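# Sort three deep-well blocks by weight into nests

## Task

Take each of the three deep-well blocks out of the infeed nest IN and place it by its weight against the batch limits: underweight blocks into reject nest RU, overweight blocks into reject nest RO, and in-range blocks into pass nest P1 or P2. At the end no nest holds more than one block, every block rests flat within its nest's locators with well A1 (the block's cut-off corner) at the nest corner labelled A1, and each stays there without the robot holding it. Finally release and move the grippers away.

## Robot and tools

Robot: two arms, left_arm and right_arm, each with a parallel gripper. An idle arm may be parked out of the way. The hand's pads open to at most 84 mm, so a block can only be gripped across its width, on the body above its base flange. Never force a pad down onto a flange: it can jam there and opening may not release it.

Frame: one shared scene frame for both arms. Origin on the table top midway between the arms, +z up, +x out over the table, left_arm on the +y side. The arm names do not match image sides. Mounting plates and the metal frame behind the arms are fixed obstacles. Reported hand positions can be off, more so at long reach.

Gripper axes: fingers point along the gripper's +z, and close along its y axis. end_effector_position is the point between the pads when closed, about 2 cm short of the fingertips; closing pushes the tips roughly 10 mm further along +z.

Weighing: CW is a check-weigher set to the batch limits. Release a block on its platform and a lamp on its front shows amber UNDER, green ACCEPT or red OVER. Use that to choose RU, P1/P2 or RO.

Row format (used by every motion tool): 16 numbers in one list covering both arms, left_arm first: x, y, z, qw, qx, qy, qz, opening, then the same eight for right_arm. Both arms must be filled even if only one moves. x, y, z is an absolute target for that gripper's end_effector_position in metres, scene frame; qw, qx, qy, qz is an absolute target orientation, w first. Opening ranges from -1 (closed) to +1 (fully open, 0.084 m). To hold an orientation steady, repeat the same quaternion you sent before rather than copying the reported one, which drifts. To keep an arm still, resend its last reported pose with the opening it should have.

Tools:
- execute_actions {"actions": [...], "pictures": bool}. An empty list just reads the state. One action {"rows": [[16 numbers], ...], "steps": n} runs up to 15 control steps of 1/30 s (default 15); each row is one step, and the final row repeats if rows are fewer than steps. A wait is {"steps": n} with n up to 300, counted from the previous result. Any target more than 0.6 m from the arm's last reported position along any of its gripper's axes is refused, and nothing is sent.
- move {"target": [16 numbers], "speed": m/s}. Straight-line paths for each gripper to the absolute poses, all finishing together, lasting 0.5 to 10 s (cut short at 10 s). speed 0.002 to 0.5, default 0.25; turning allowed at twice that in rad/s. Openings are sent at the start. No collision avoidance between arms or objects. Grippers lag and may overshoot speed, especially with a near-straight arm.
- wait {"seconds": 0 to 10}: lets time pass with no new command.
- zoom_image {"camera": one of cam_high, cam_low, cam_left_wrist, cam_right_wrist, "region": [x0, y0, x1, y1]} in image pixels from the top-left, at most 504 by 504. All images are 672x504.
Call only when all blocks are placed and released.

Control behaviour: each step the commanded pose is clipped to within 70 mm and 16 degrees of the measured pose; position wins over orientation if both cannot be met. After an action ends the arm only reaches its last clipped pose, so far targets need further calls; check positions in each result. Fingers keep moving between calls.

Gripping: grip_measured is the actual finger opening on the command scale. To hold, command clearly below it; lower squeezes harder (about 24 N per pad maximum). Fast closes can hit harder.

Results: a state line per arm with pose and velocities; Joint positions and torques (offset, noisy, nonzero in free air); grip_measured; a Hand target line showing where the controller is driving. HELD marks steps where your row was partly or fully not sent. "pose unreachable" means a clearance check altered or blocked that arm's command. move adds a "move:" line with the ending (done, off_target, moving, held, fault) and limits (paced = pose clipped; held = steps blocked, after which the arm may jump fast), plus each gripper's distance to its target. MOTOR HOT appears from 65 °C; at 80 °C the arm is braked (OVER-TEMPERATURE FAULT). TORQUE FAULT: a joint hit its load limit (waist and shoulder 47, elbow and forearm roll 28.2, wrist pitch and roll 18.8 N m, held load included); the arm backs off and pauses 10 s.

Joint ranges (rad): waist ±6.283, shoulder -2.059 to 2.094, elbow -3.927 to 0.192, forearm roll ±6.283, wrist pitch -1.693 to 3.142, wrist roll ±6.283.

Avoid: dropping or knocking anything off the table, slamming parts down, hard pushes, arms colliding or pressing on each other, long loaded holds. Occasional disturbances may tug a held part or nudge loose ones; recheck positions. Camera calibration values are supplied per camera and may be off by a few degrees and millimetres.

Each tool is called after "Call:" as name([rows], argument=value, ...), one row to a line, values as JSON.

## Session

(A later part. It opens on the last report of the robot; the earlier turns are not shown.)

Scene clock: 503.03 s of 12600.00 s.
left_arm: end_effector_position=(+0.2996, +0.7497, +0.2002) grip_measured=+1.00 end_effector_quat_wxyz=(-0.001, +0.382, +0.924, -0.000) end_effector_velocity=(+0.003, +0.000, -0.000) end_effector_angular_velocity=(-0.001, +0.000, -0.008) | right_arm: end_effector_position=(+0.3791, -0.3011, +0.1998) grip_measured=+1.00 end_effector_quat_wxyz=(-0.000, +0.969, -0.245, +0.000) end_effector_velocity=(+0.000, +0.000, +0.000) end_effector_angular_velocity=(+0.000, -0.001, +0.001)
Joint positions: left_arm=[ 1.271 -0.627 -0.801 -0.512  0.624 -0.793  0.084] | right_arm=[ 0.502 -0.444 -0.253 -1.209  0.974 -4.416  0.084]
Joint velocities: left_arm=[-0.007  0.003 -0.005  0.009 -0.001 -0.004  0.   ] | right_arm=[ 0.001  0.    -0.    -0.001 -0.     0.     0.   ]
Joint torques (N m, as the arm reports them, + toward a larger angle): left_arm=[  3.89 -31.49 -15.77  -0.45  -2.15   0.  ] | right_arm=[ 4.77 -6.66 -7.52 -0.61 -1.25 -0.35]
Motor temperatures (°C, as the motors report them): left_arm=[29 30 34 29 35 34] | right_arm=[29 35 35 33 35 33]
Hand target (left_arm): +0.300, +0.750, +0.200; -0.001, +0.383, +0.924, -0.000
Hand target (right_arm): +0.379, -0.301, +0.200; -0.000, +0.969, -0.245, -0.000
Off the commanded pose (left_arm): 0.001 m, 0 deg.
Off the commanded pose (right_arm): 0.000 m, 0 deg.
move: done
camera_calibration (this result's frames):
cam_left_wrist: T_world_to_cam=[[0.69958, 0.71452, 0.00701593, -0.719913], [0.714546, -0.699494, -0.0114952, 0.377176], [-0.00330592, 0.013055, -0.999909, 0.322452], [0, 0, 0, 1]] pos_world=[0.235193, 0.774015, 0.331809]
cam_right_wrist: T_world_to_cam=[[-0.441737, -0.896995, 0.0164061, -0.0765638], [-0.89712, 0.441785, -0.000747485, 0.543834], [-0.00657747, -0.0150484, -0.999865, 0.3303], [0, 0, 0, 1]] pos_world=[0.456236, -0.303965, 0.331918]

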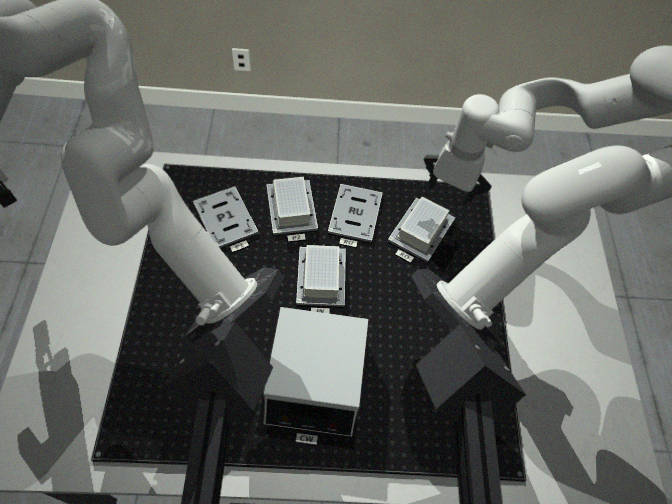

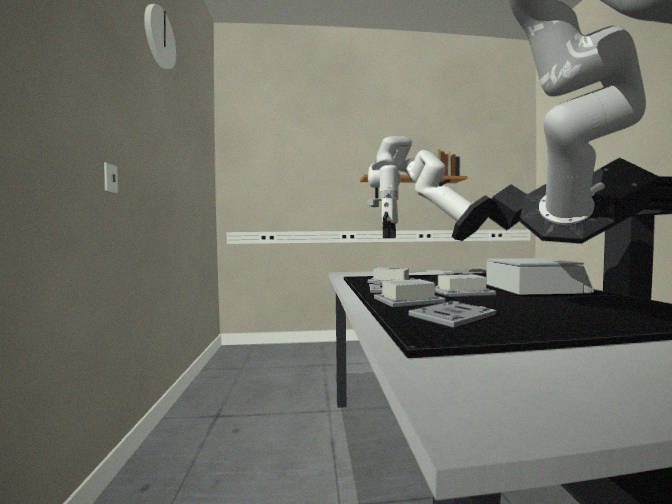

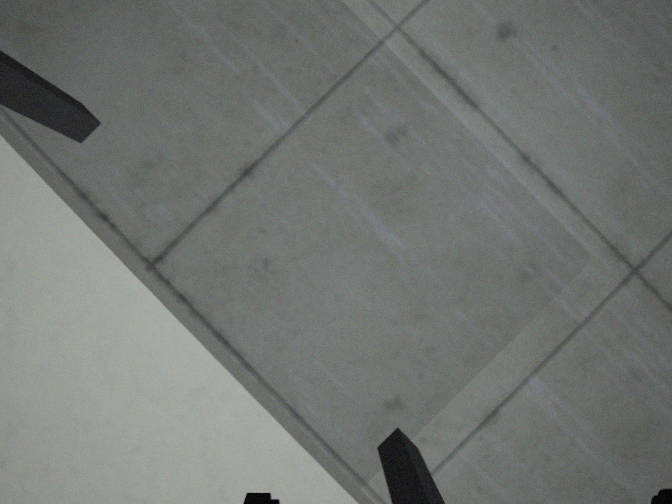

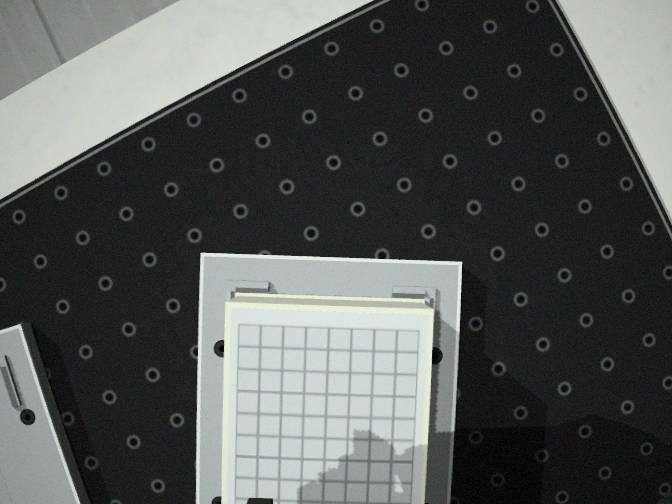

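Working.

Call:
move(target=[0.5,0.5,0.2,0,0.82,0.57,0,1,0.3791,-0.3011,0.1998,0,0.9694,-0.2453,0,1], speed=0.15)

Call:
move(target=[0.38,0.2,0.18,0,0.98,0.17,0,1,0.3791,-0.3011,0.1998,0,0.9694,-0.2453,0,1], speed=0.15)

Call:
move(target=[0.2217,0.0023,0.1,0,0.9998,0.019,0,1,0.3791,-0.3011,0.1998,0,0.9694,-0.2453,0,1], speed=0.1)

Scene clock: 518.07 s of 12600.00 s.
left_arm: end_effector_position=(+0.4995, +0.5002, +0.2009) grip_measured=+1.00 end_effector_quat_wxyz=(-0.001, +0.821, +0.570, +0.001) end_effector_velocity=(+0.002, -0.002, +0.000) end_effector_angular_velocity=(+0.001, -0.001, -0.006) | right_arm: end_effector_position=(+0.3791, -0.3011, +0.1998) grip_measured=+1.00 end_effector_quat_wxyz=(-0.000, +0.969, -0.245, +0.000) end_effector_velocity=(-0.000, +0.000, +0.000) end_effector_angular_velocity=(+0.000, -0.000, +0.001)
Joint positions: left_arm=[ 0.318 -0.681 -0.656  0.766  0.67  -1.347  0.084] | right_arm=[ 0.502 -0.444 -0.253 -1.209  0.974 -4.416  0.084]
Joint velocities: left_arm=[-0.008  0.005 -0.004  0.008  0.004 -0.006 -0.   ] | right_arm=[ 0.001  0.     0.    -0.    -0.    -0.     0.   ]
Joint torques (N m, as the arm reports them, + toward a larger angle): left_arm=[ -2.04 -25.93 -14.27  -0.43  -2.05  -0.01] | right_arm=[ 4.99 -6.19 -7.88 -1.03 -1.45 -0.08]
Motor temperatures (°C, as the motors report them): left_arm=[29 31 35 29 35 34] | right_arm=[29 35 35 33 35 33]
Hand target (left_arm): +0.500, +0.500, +0.201; -0.001, +0.822, +0.570, +0.001
Hand target (right_arm): +0.379, -0.301, +0.200; -0.000, +0.969, -0.245, -0.000
Off the commanded pose (left_arm): 0.001 m, 0 deg.
Off the commanded pose (right_arm): 0.000 m, 0 deg.
After step 90, 7.77 s passed at rest.
move: done
camera_calibration (this result's frames):
cam_left_wrist: T_world_to_cam=[[0.940367, -0.340082, 0.00729877, -0.274299], [-0.339983, -0.940353, -0.0121468, 0.707171], [0.0109943, 0.008941, -0.9999, 0.321962], [0, 0, 0, 1]] pos_world=[0.494828, 0.568827, 0.332522]
cam_right_wrist: T_world_to_cam=[[-0.441737, -0.896995, 0.0164061, -0.0765639], [-0.897121, 0.441785, -0.000747601, 0.543834], [-0.00657739, -0.0150485, -0.999865, 0.3303], [0, 0, 0, 1]] pos_world=[0.456236, -0.303965, 0.331918]

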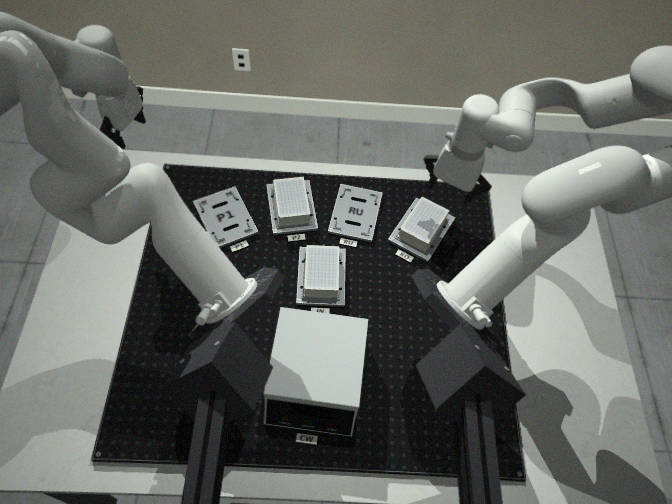

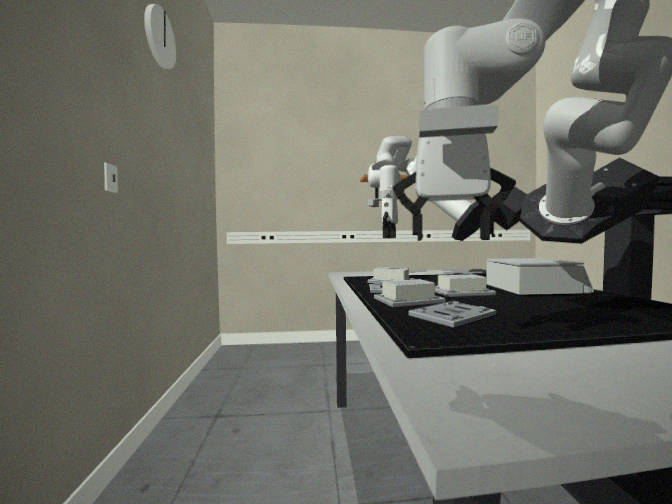

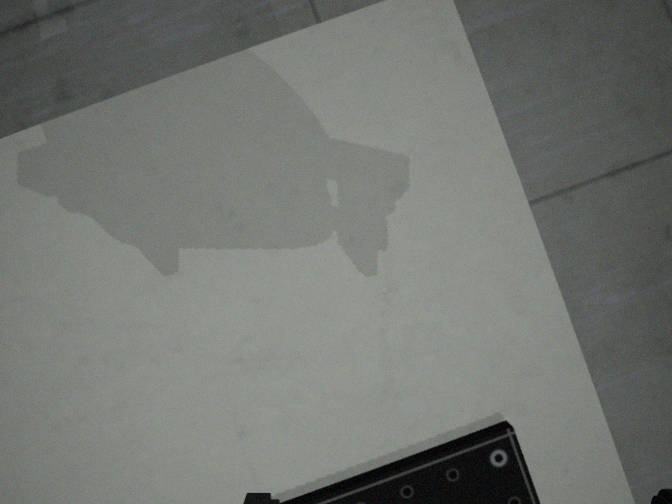

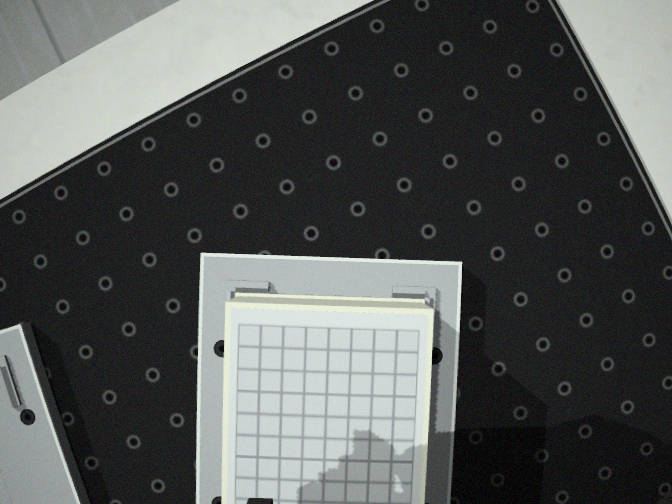

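Scene clock: 521.47 s of 12600.00 s.
left_arm: end_effector_position=(+0.3798, +0.2009, +0.1806) grip_measured=+1.00 end_effector_quat_wxyz=(-0.000, +0.985, +0.171, +0.001) end_effector_velocity=(-0.001, -0.001, -0.001) end_effector_angular_velocity=(+0.004, +0.001, -0.004) | right_arm: end_effector_position=(+0.3791, -0.3011, +0.1998) grip_measured=+1.00 end_effector_quat_wxyz=(-0.000, +0.969, -0.245, -0.000) end_effector_velocity=(+0.000, -0.000, -0.000) end_effector_angular_velocity=(-0.001, +0.000, -0.000)
Joint positions: left_arm=[-0.41  -0.358 -0.314  1.287  0.912 -1.728  0.084] | right_arm=[ 0.502 -0.444 -0.253 -1.209  0.974 -4.416  0.084]
Joint velocities: left_arm=[-0.003  0.011 -0.003  0.003  0.003 -0.006  0.   ] | right_arm=[-0.001 -0.     0.    -0.001  0.001  0.    -0.   ]
Joint torques (N m, as the arm reports them, + toward a larger angle): left_arm=[ -6.71 -13.45  -8.24  -0.53  -2.11   0.13] | right_arm=[ 5.04 -7.18 -7.89 -0.56 -1.39 -0.37]
Motor temperatures (°C, as the motors report them): left_arm=[29 31 35 29 35 34] | right_arm=[29 35 35 33 35 33]
Hand target (left_arm): +0.380, +0.201, +0.181; -0.000, +0.985, +0.171, +0.001
Hand target (right_arm): +0.379, -0.301, +0.200; +0.000, +0.969, -0.245, -0.000
Off the commanded pose (left_arm): 0.001 m, 0 deg.
Off the commanded pose (right_arm): 0.000 m, 0 deg.
move: done
camera_calibration (this result's frames):
cam_left_wrist: T_world_to_cam=[[0.346264, -0.938099, 0.00843611, 0.082181], [-0.938031, -0.346346, -0.0119231, 0.492505], [0.0141068, -0.0037848, -0.999893, 0.307093], [0, 0, 0, 1]] pos_world=[0.429196, 0.248833, 0.312239]
cam_right_wrist: T_world_to_cam=[[-0.441737, -0.896995, 0.0164061, -0.0765638], [-0.89712, 0.441785, -0.000747447, 0.543834], [-0.00657752, -0.0150484, -0.999865, 0.3303], [0, 0, 0, 1]] pos_world=[0.456236, -0.303965, 0.331918]

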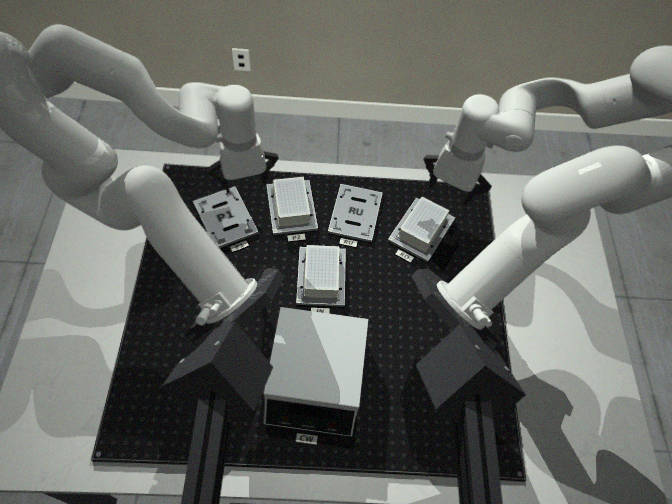

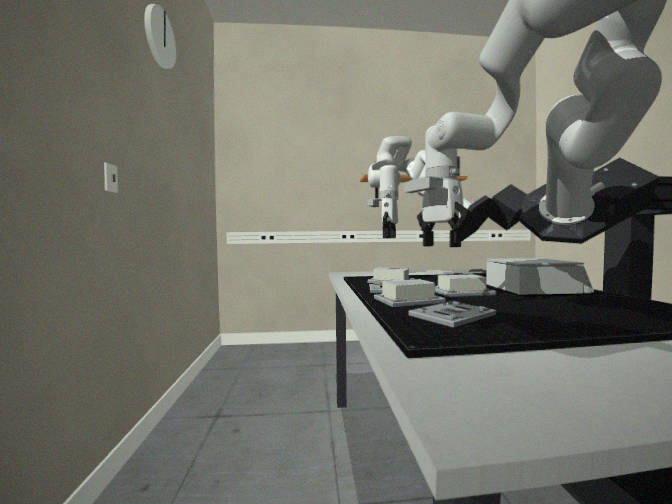

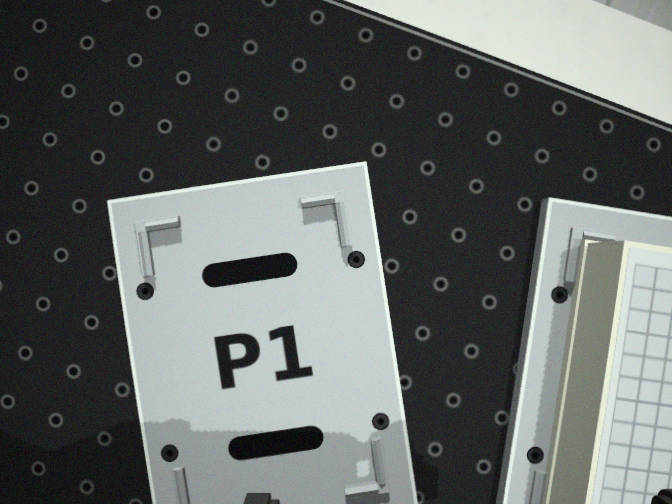

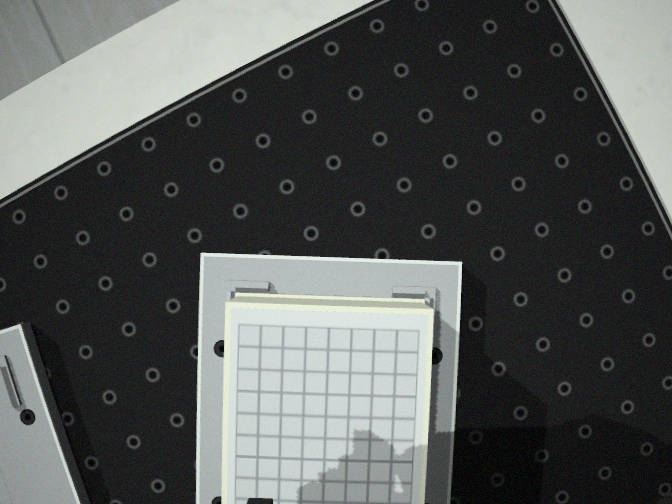

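Scene clock: 524.63 s of 12600.00 s.
left_arm: end_effector_position=(+0.2217, +0.0029, +0.1002) grip_measured=+1.00 end_effector_quat_wxyz=(+0.001, +1.000, +0.019, +0.000) end_effector_velocity=(-0.001, -0.002, -0.001) end_effector_angular_velocity=(+0.001, -0.002, -0.003) | right_arm: end_effector_position=(+0.3791, -0.3011, +0.1998) grip_measured=+1.00 end_effector_quat_wxyz=(-0.000, +0.969, -0.245, +0.000) end_effector_velocity=(+0.000, -0.000, -0.000) end_effector_angular_velocity=(-0.002, -0.002, +0.002)
Joint positions: left_arm=[-0.74   0.694 -0.637  1.554  0.901 -2.359  0.084] | right_arm=[ 0.502 -0.444 -0.253 -1.209  0.974 -4.416  0.084]
Joint velocities: left_arm=[-0.004  0.009 -0.006  0.     0.001 -0.002  0.   ] | right_arm=[ 0.     0.    -0.    -0.002  0.002 -0.     0.   ]
Joint torques (N m, as the arm reports them, + toward a larger angle): left_arm=[-14.8  -18.8   -4.05  -0.47  -2.2    0.01] | right_arm=[ 5.74 -6.16 -7.16 -0.59 -1.46 -0.23]
Motor temperatures (°C, as the motors report them): left_arm=[29 30 35 29 35 34] | right_arm=[29 35 35 33 35 33]
Hand target (left_arm): +0.221, +0.003, +0.100; +0.001, +1.000, +0.019, +0.000
Hand target (right_arm): +0.379, -0.301, +0.200; -0.000, +0.969, -0.245, -0.000
Off the commanded pose (left_arm): 0.001 m, 0 deg.
Off the commanded pose (right_arm): 0.000 m, 0 deg.
move: done
camera_calibration (this result's frames):
cam_left_wrist: T_world_to_cam=[[0.048013, -0.998801, 0.00957828, 0.0180166], [-0.998796, -0.0481052, -0.0096346, 0.28701], [0.0100838, -0.00910415, -0.999908, 0.22905], [0, 0, 0, 1]] pos_world=[0.283489, 0.0338869, 0.231621]
cam_right_wrist: T_world_to_cam=[[-0.441737, -0.896995, 0.0164059, -0.0765638], [-0.897121, 0.441785, -0.000747574, 0.543834], [-0.00657733, -0.0150483, -0.999865, 0.3303], [0, 0, 0, 1]] pos_world=[0.456236, -0.303964, 0.331918]

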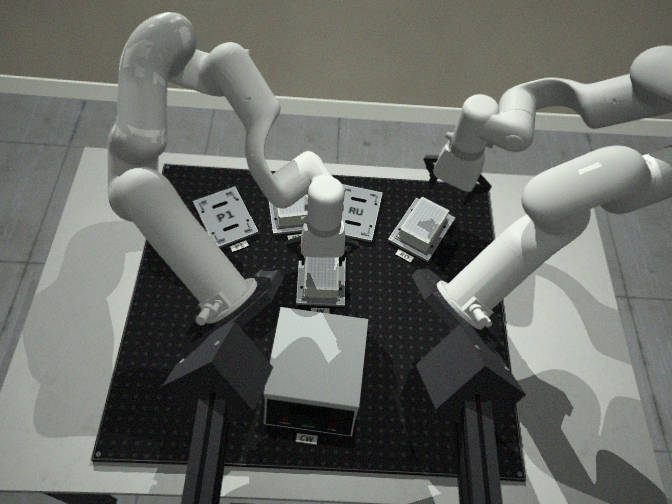

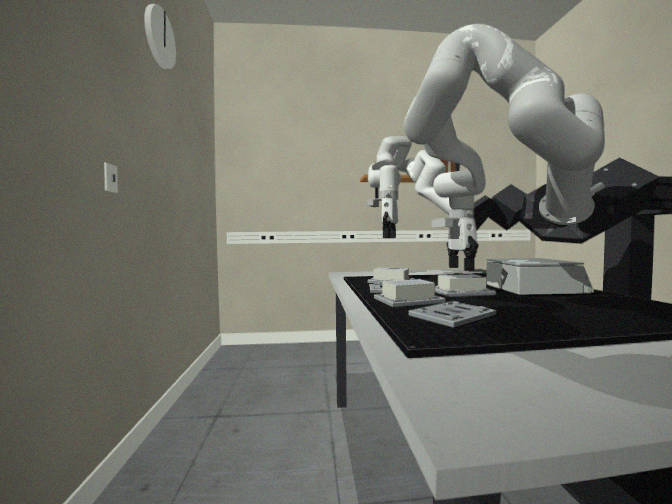

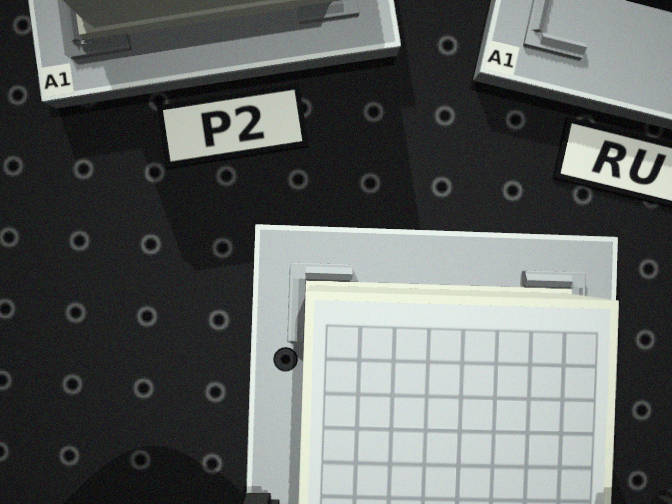

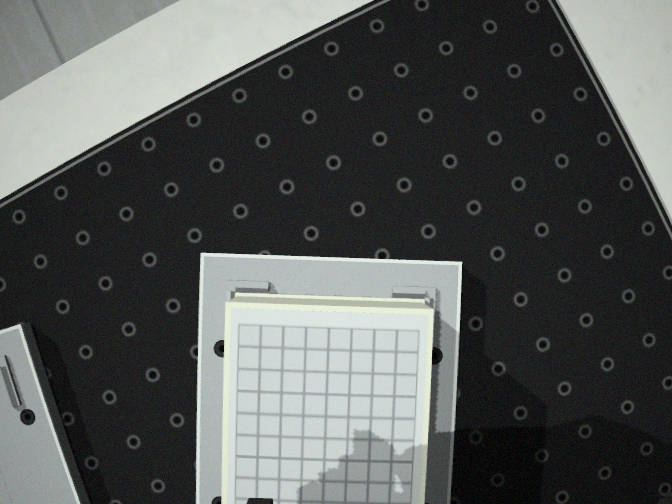

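Call:
move(target=[0.2217,0.0006,0.081,0,1,0.006,0,1,0.3791,-0.3011,0.1998,0,0.9694,-0.2453,0,1], speed=0.015)

Call:
zoom_image(camera="cam_left_wrist", region=[222,404,672,504])

Scene clock: 540.50 s of 12600.00 s.
left_arm: end_effector_position=(+0.2217, +0.0006, +0.0812) grip_measured=+1.00 end_effector_quat_wxyz=(+0.000, +1.000, +0.006, -0.000) end_effector_velocity=(+0.000, -0.000, -0.001) end_effector_angular_velocity=(-0.000, -0.001, -0.003) | right_arm: end_effector_position=(+0.3791, -0.3011, +0.1998) grip_measured=+1.00 end_effector_quat_wxyz=(-0.000, +0.969, -0.245, -0.000) end_effector_velocity=(+0.000, -0.000, -0.000) end_effector_angular_velocity=(-0.001, -0.000, -0.000)
Joint positions: left_arm=[-0.691  0.748 -0.672  1.616  0.905 -2.356  0.084] | right_arm=[ 0.502 -0.444 -0.253 -1.209  0.974 -4.416  0.084]
Joint velocities: left_arm=[ 0.003  0.004 -0.003  0.005  0.001  0.001  0.   ] | right_arm=[-0.     0.     0.    -0.001  0.001  0.001  0.   ]
Joint torques (N m, as the arm reports them, + toward a larger angle): left_arm=[-15.45 -19.33  -3.01  -0.49  -2.06   0.05] | right_arm=[ 5.29 -6.94 -7.53 -0.79 -1.34 -0.04]
Motor temperatures (°C, as the motors report them): left_arm=[29 30 34 29 35 34] | right_arm=[29 34 35 33 35 33]
Hand target (left_arm): +0.222, +0.001, +0.081; +0.000, +1.000, +0.006, -0.000
Hand target (right_arm): +0.379, -0.301, +0.200; -0.000, +0.969, -0.245, -0.000
Off the commanded pose (left_arm): 0.000 m, 0 deg.
Off the commanded pose (right_arm): 0.000 m, 0 deg.
After step 90, 11.30 s passed at rest.
move: done
camera_calibration (this result's frames):
cam_left_wrist: T_world_to_cam=[[0.0218255, -0.999727, 0.00828396, 0.0218208], [-0.99972, -0.0218997, -0.00897576, 0.286873], [0.00915473, -0.00808574, -0.999925, 0.210241], [0, 0, 0, 1]] pos_world=[0.284391, 0.0297972, 0.21262]
cam_right_wrist: T_world_to_cam=[[-0.441737, -0.896995, 0.0164062, -0.0765639], [-0.89712, 0.441785, -0.000747447, 0.543834], [-0.00657756, -0.0150485, -0.999865, 0.3303], [0, 0, 0, 1]] pos_world=[0.456236, -0.303965, 0.331918]

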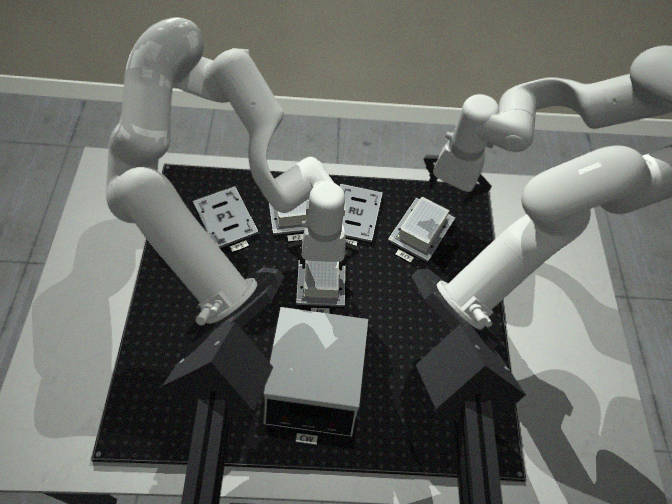

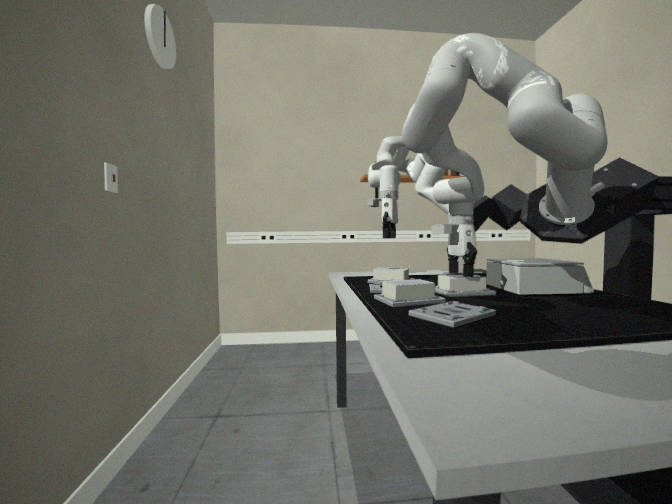

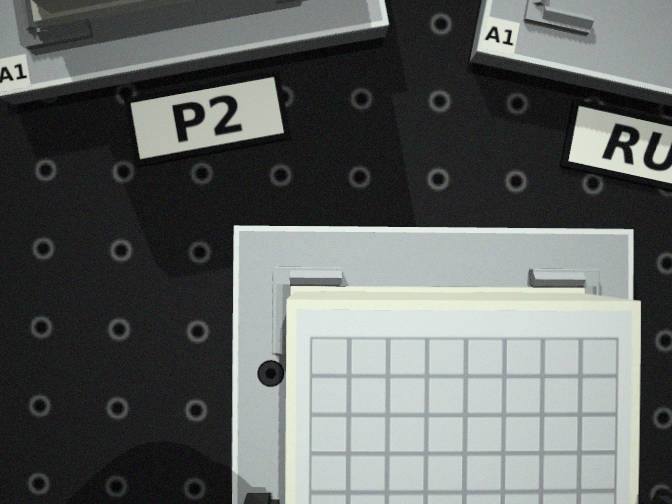

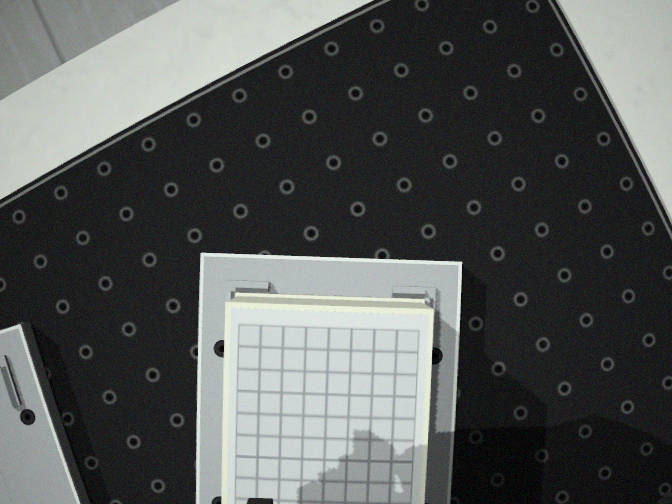

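Region (222, 404, 672, 504) of cam_left_wrist's 672x504 image, scaled by 1.120, with more detail than that image has.

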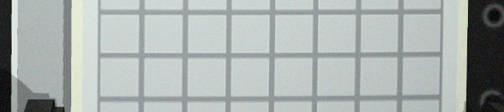

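Call:
move(target=[0.2217,0.0006,0.068,0,1,0.006,0,1,0.3791,-0.3011,0.1998,0,0.9694,-0.2453,0,1], speed=0.005)

Call:
zoom_image(camera="cam_low", region=[400,230,520,310])

Scene clock: 554.73 s of 12600.00 s.
left_arm: end_effector_position=(+0.2217, +0.0006, +0.0681) grip_measured=+1.00 end_effector_quat_wxyz=(+0.000, +1.000, +0.006, -0.000) end_effector_velocity=(-0.000, -0.001, -0.001) end_effector_angular_velocity=(-0.002, +0.000, -0.000) | right_arm: end_effector_position=(+0.3791, -0.3011, +0.1998) grip_measured=+1.00 end_effector_quat_wxyz=(-0.000, +0.969, -0.245, +0.000) end_effector_velocity=(+0.000, -0.000, -0.000) end_effector_angular_velocity=(-0.000, -0.000, +0.000)
Joint positions: left_arm=[-0.655  0.781 -0.692  1.661  0.908 -2.371  0.084] | right_arm=[ 0.502 -0.444 -0.253 -1.209  0.974 -4.416  0.084]
Joint velocities: left_arm=[ 0.003  0.003 -0.002  0.005 -0.002 -0.001  0.   ] | right_arm=[-0.    -0.    -0.    -0.     0.    -0.001 -0.   ]
Joint torques (N m, as the arm reports them, + toward a larger angle): left_arm=[-15.49 -19.38  -2.29  -0.37  -2.05   0.  ] | right_arm=[ 5.06 -6.73 -7.62 -0.67 -1.36 -0.18]
Motor temperatures (°C, as the motors report them): left_arm=[29 30 33 29 35 34] | right_arm=[29 34 35 33 35 33]
Hand target (left_arm): +0.222, +0.001, +0.068; +0.000, +1.000, +0.006, -0.000
Hand target (right_arm): +0.379, -0.301, +0.200; +0.000, +0.969, -0.245, -0.000
Off the commanded pose (left_arm): 0.000 m, 0 deg.
Off the commanded pose (right_arm): 0.000 m, 0 deg.
After step 90, 8.40 s passed at rest.
move: done
camera_calibration (this result's frames):
cam_left_wrist: T_world_to_cam=[[0.0216308, -0.999732, 0.00823051, 0.021973], [-0.999724, -0.0217047, -0.00899492, 0.286764], [0.00917115, -0.00803367, -0.999926, 0.197176], [0, 0, 0, 1]] pos_world=[0.284401, 0.0297753, 0.19956]
cam_right_wrist: T_world_to_cam=[[-0.441737, -0.896995, 0.0164062, -0.076564], [-0.897121, 0.441785, -0.00074754, 0.543833], [-0.00657746, -0.0150485, -0.999865, 0.3303], [0, 0, 0, 1]] pos_world=[0.456236, -0.303965, 0.331918]

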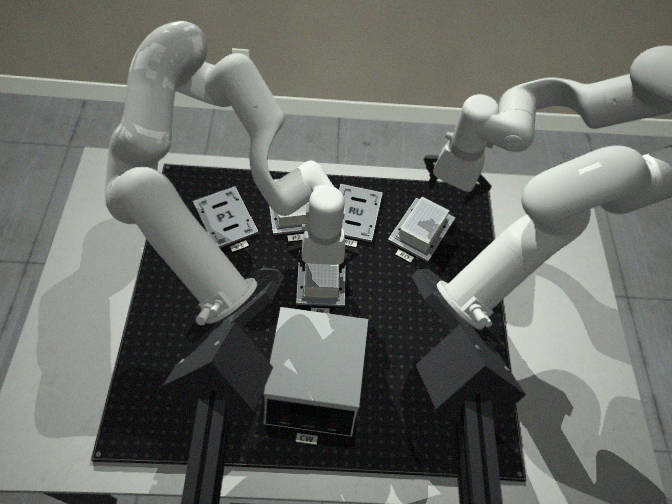

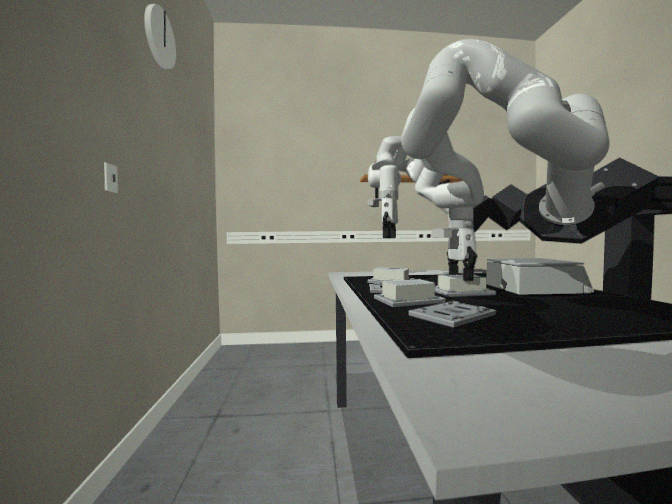

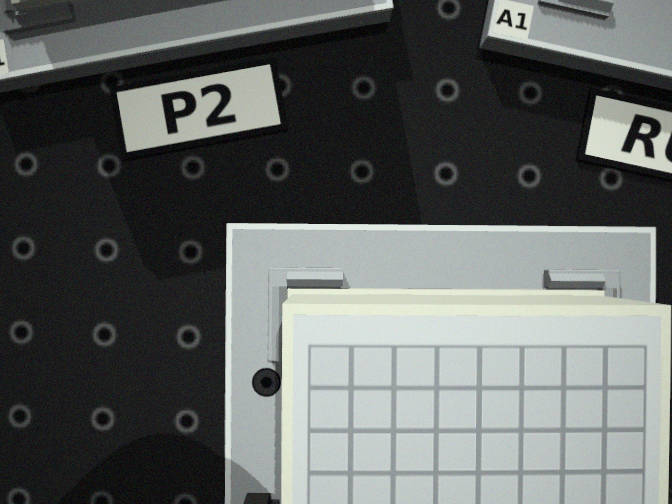

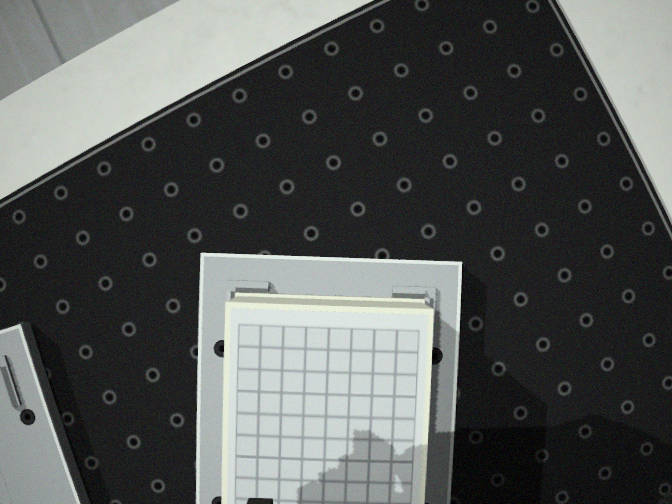

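Region (400, 230, 520, 310) of cam_low's 672x504 image, scaled by 4.200, with more detail than that image has.

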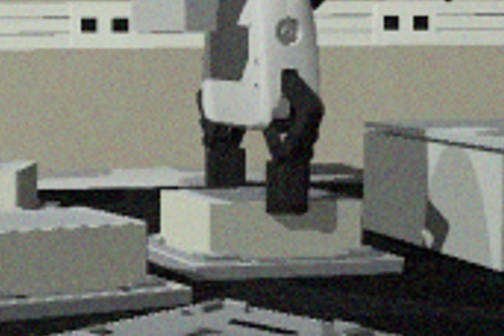

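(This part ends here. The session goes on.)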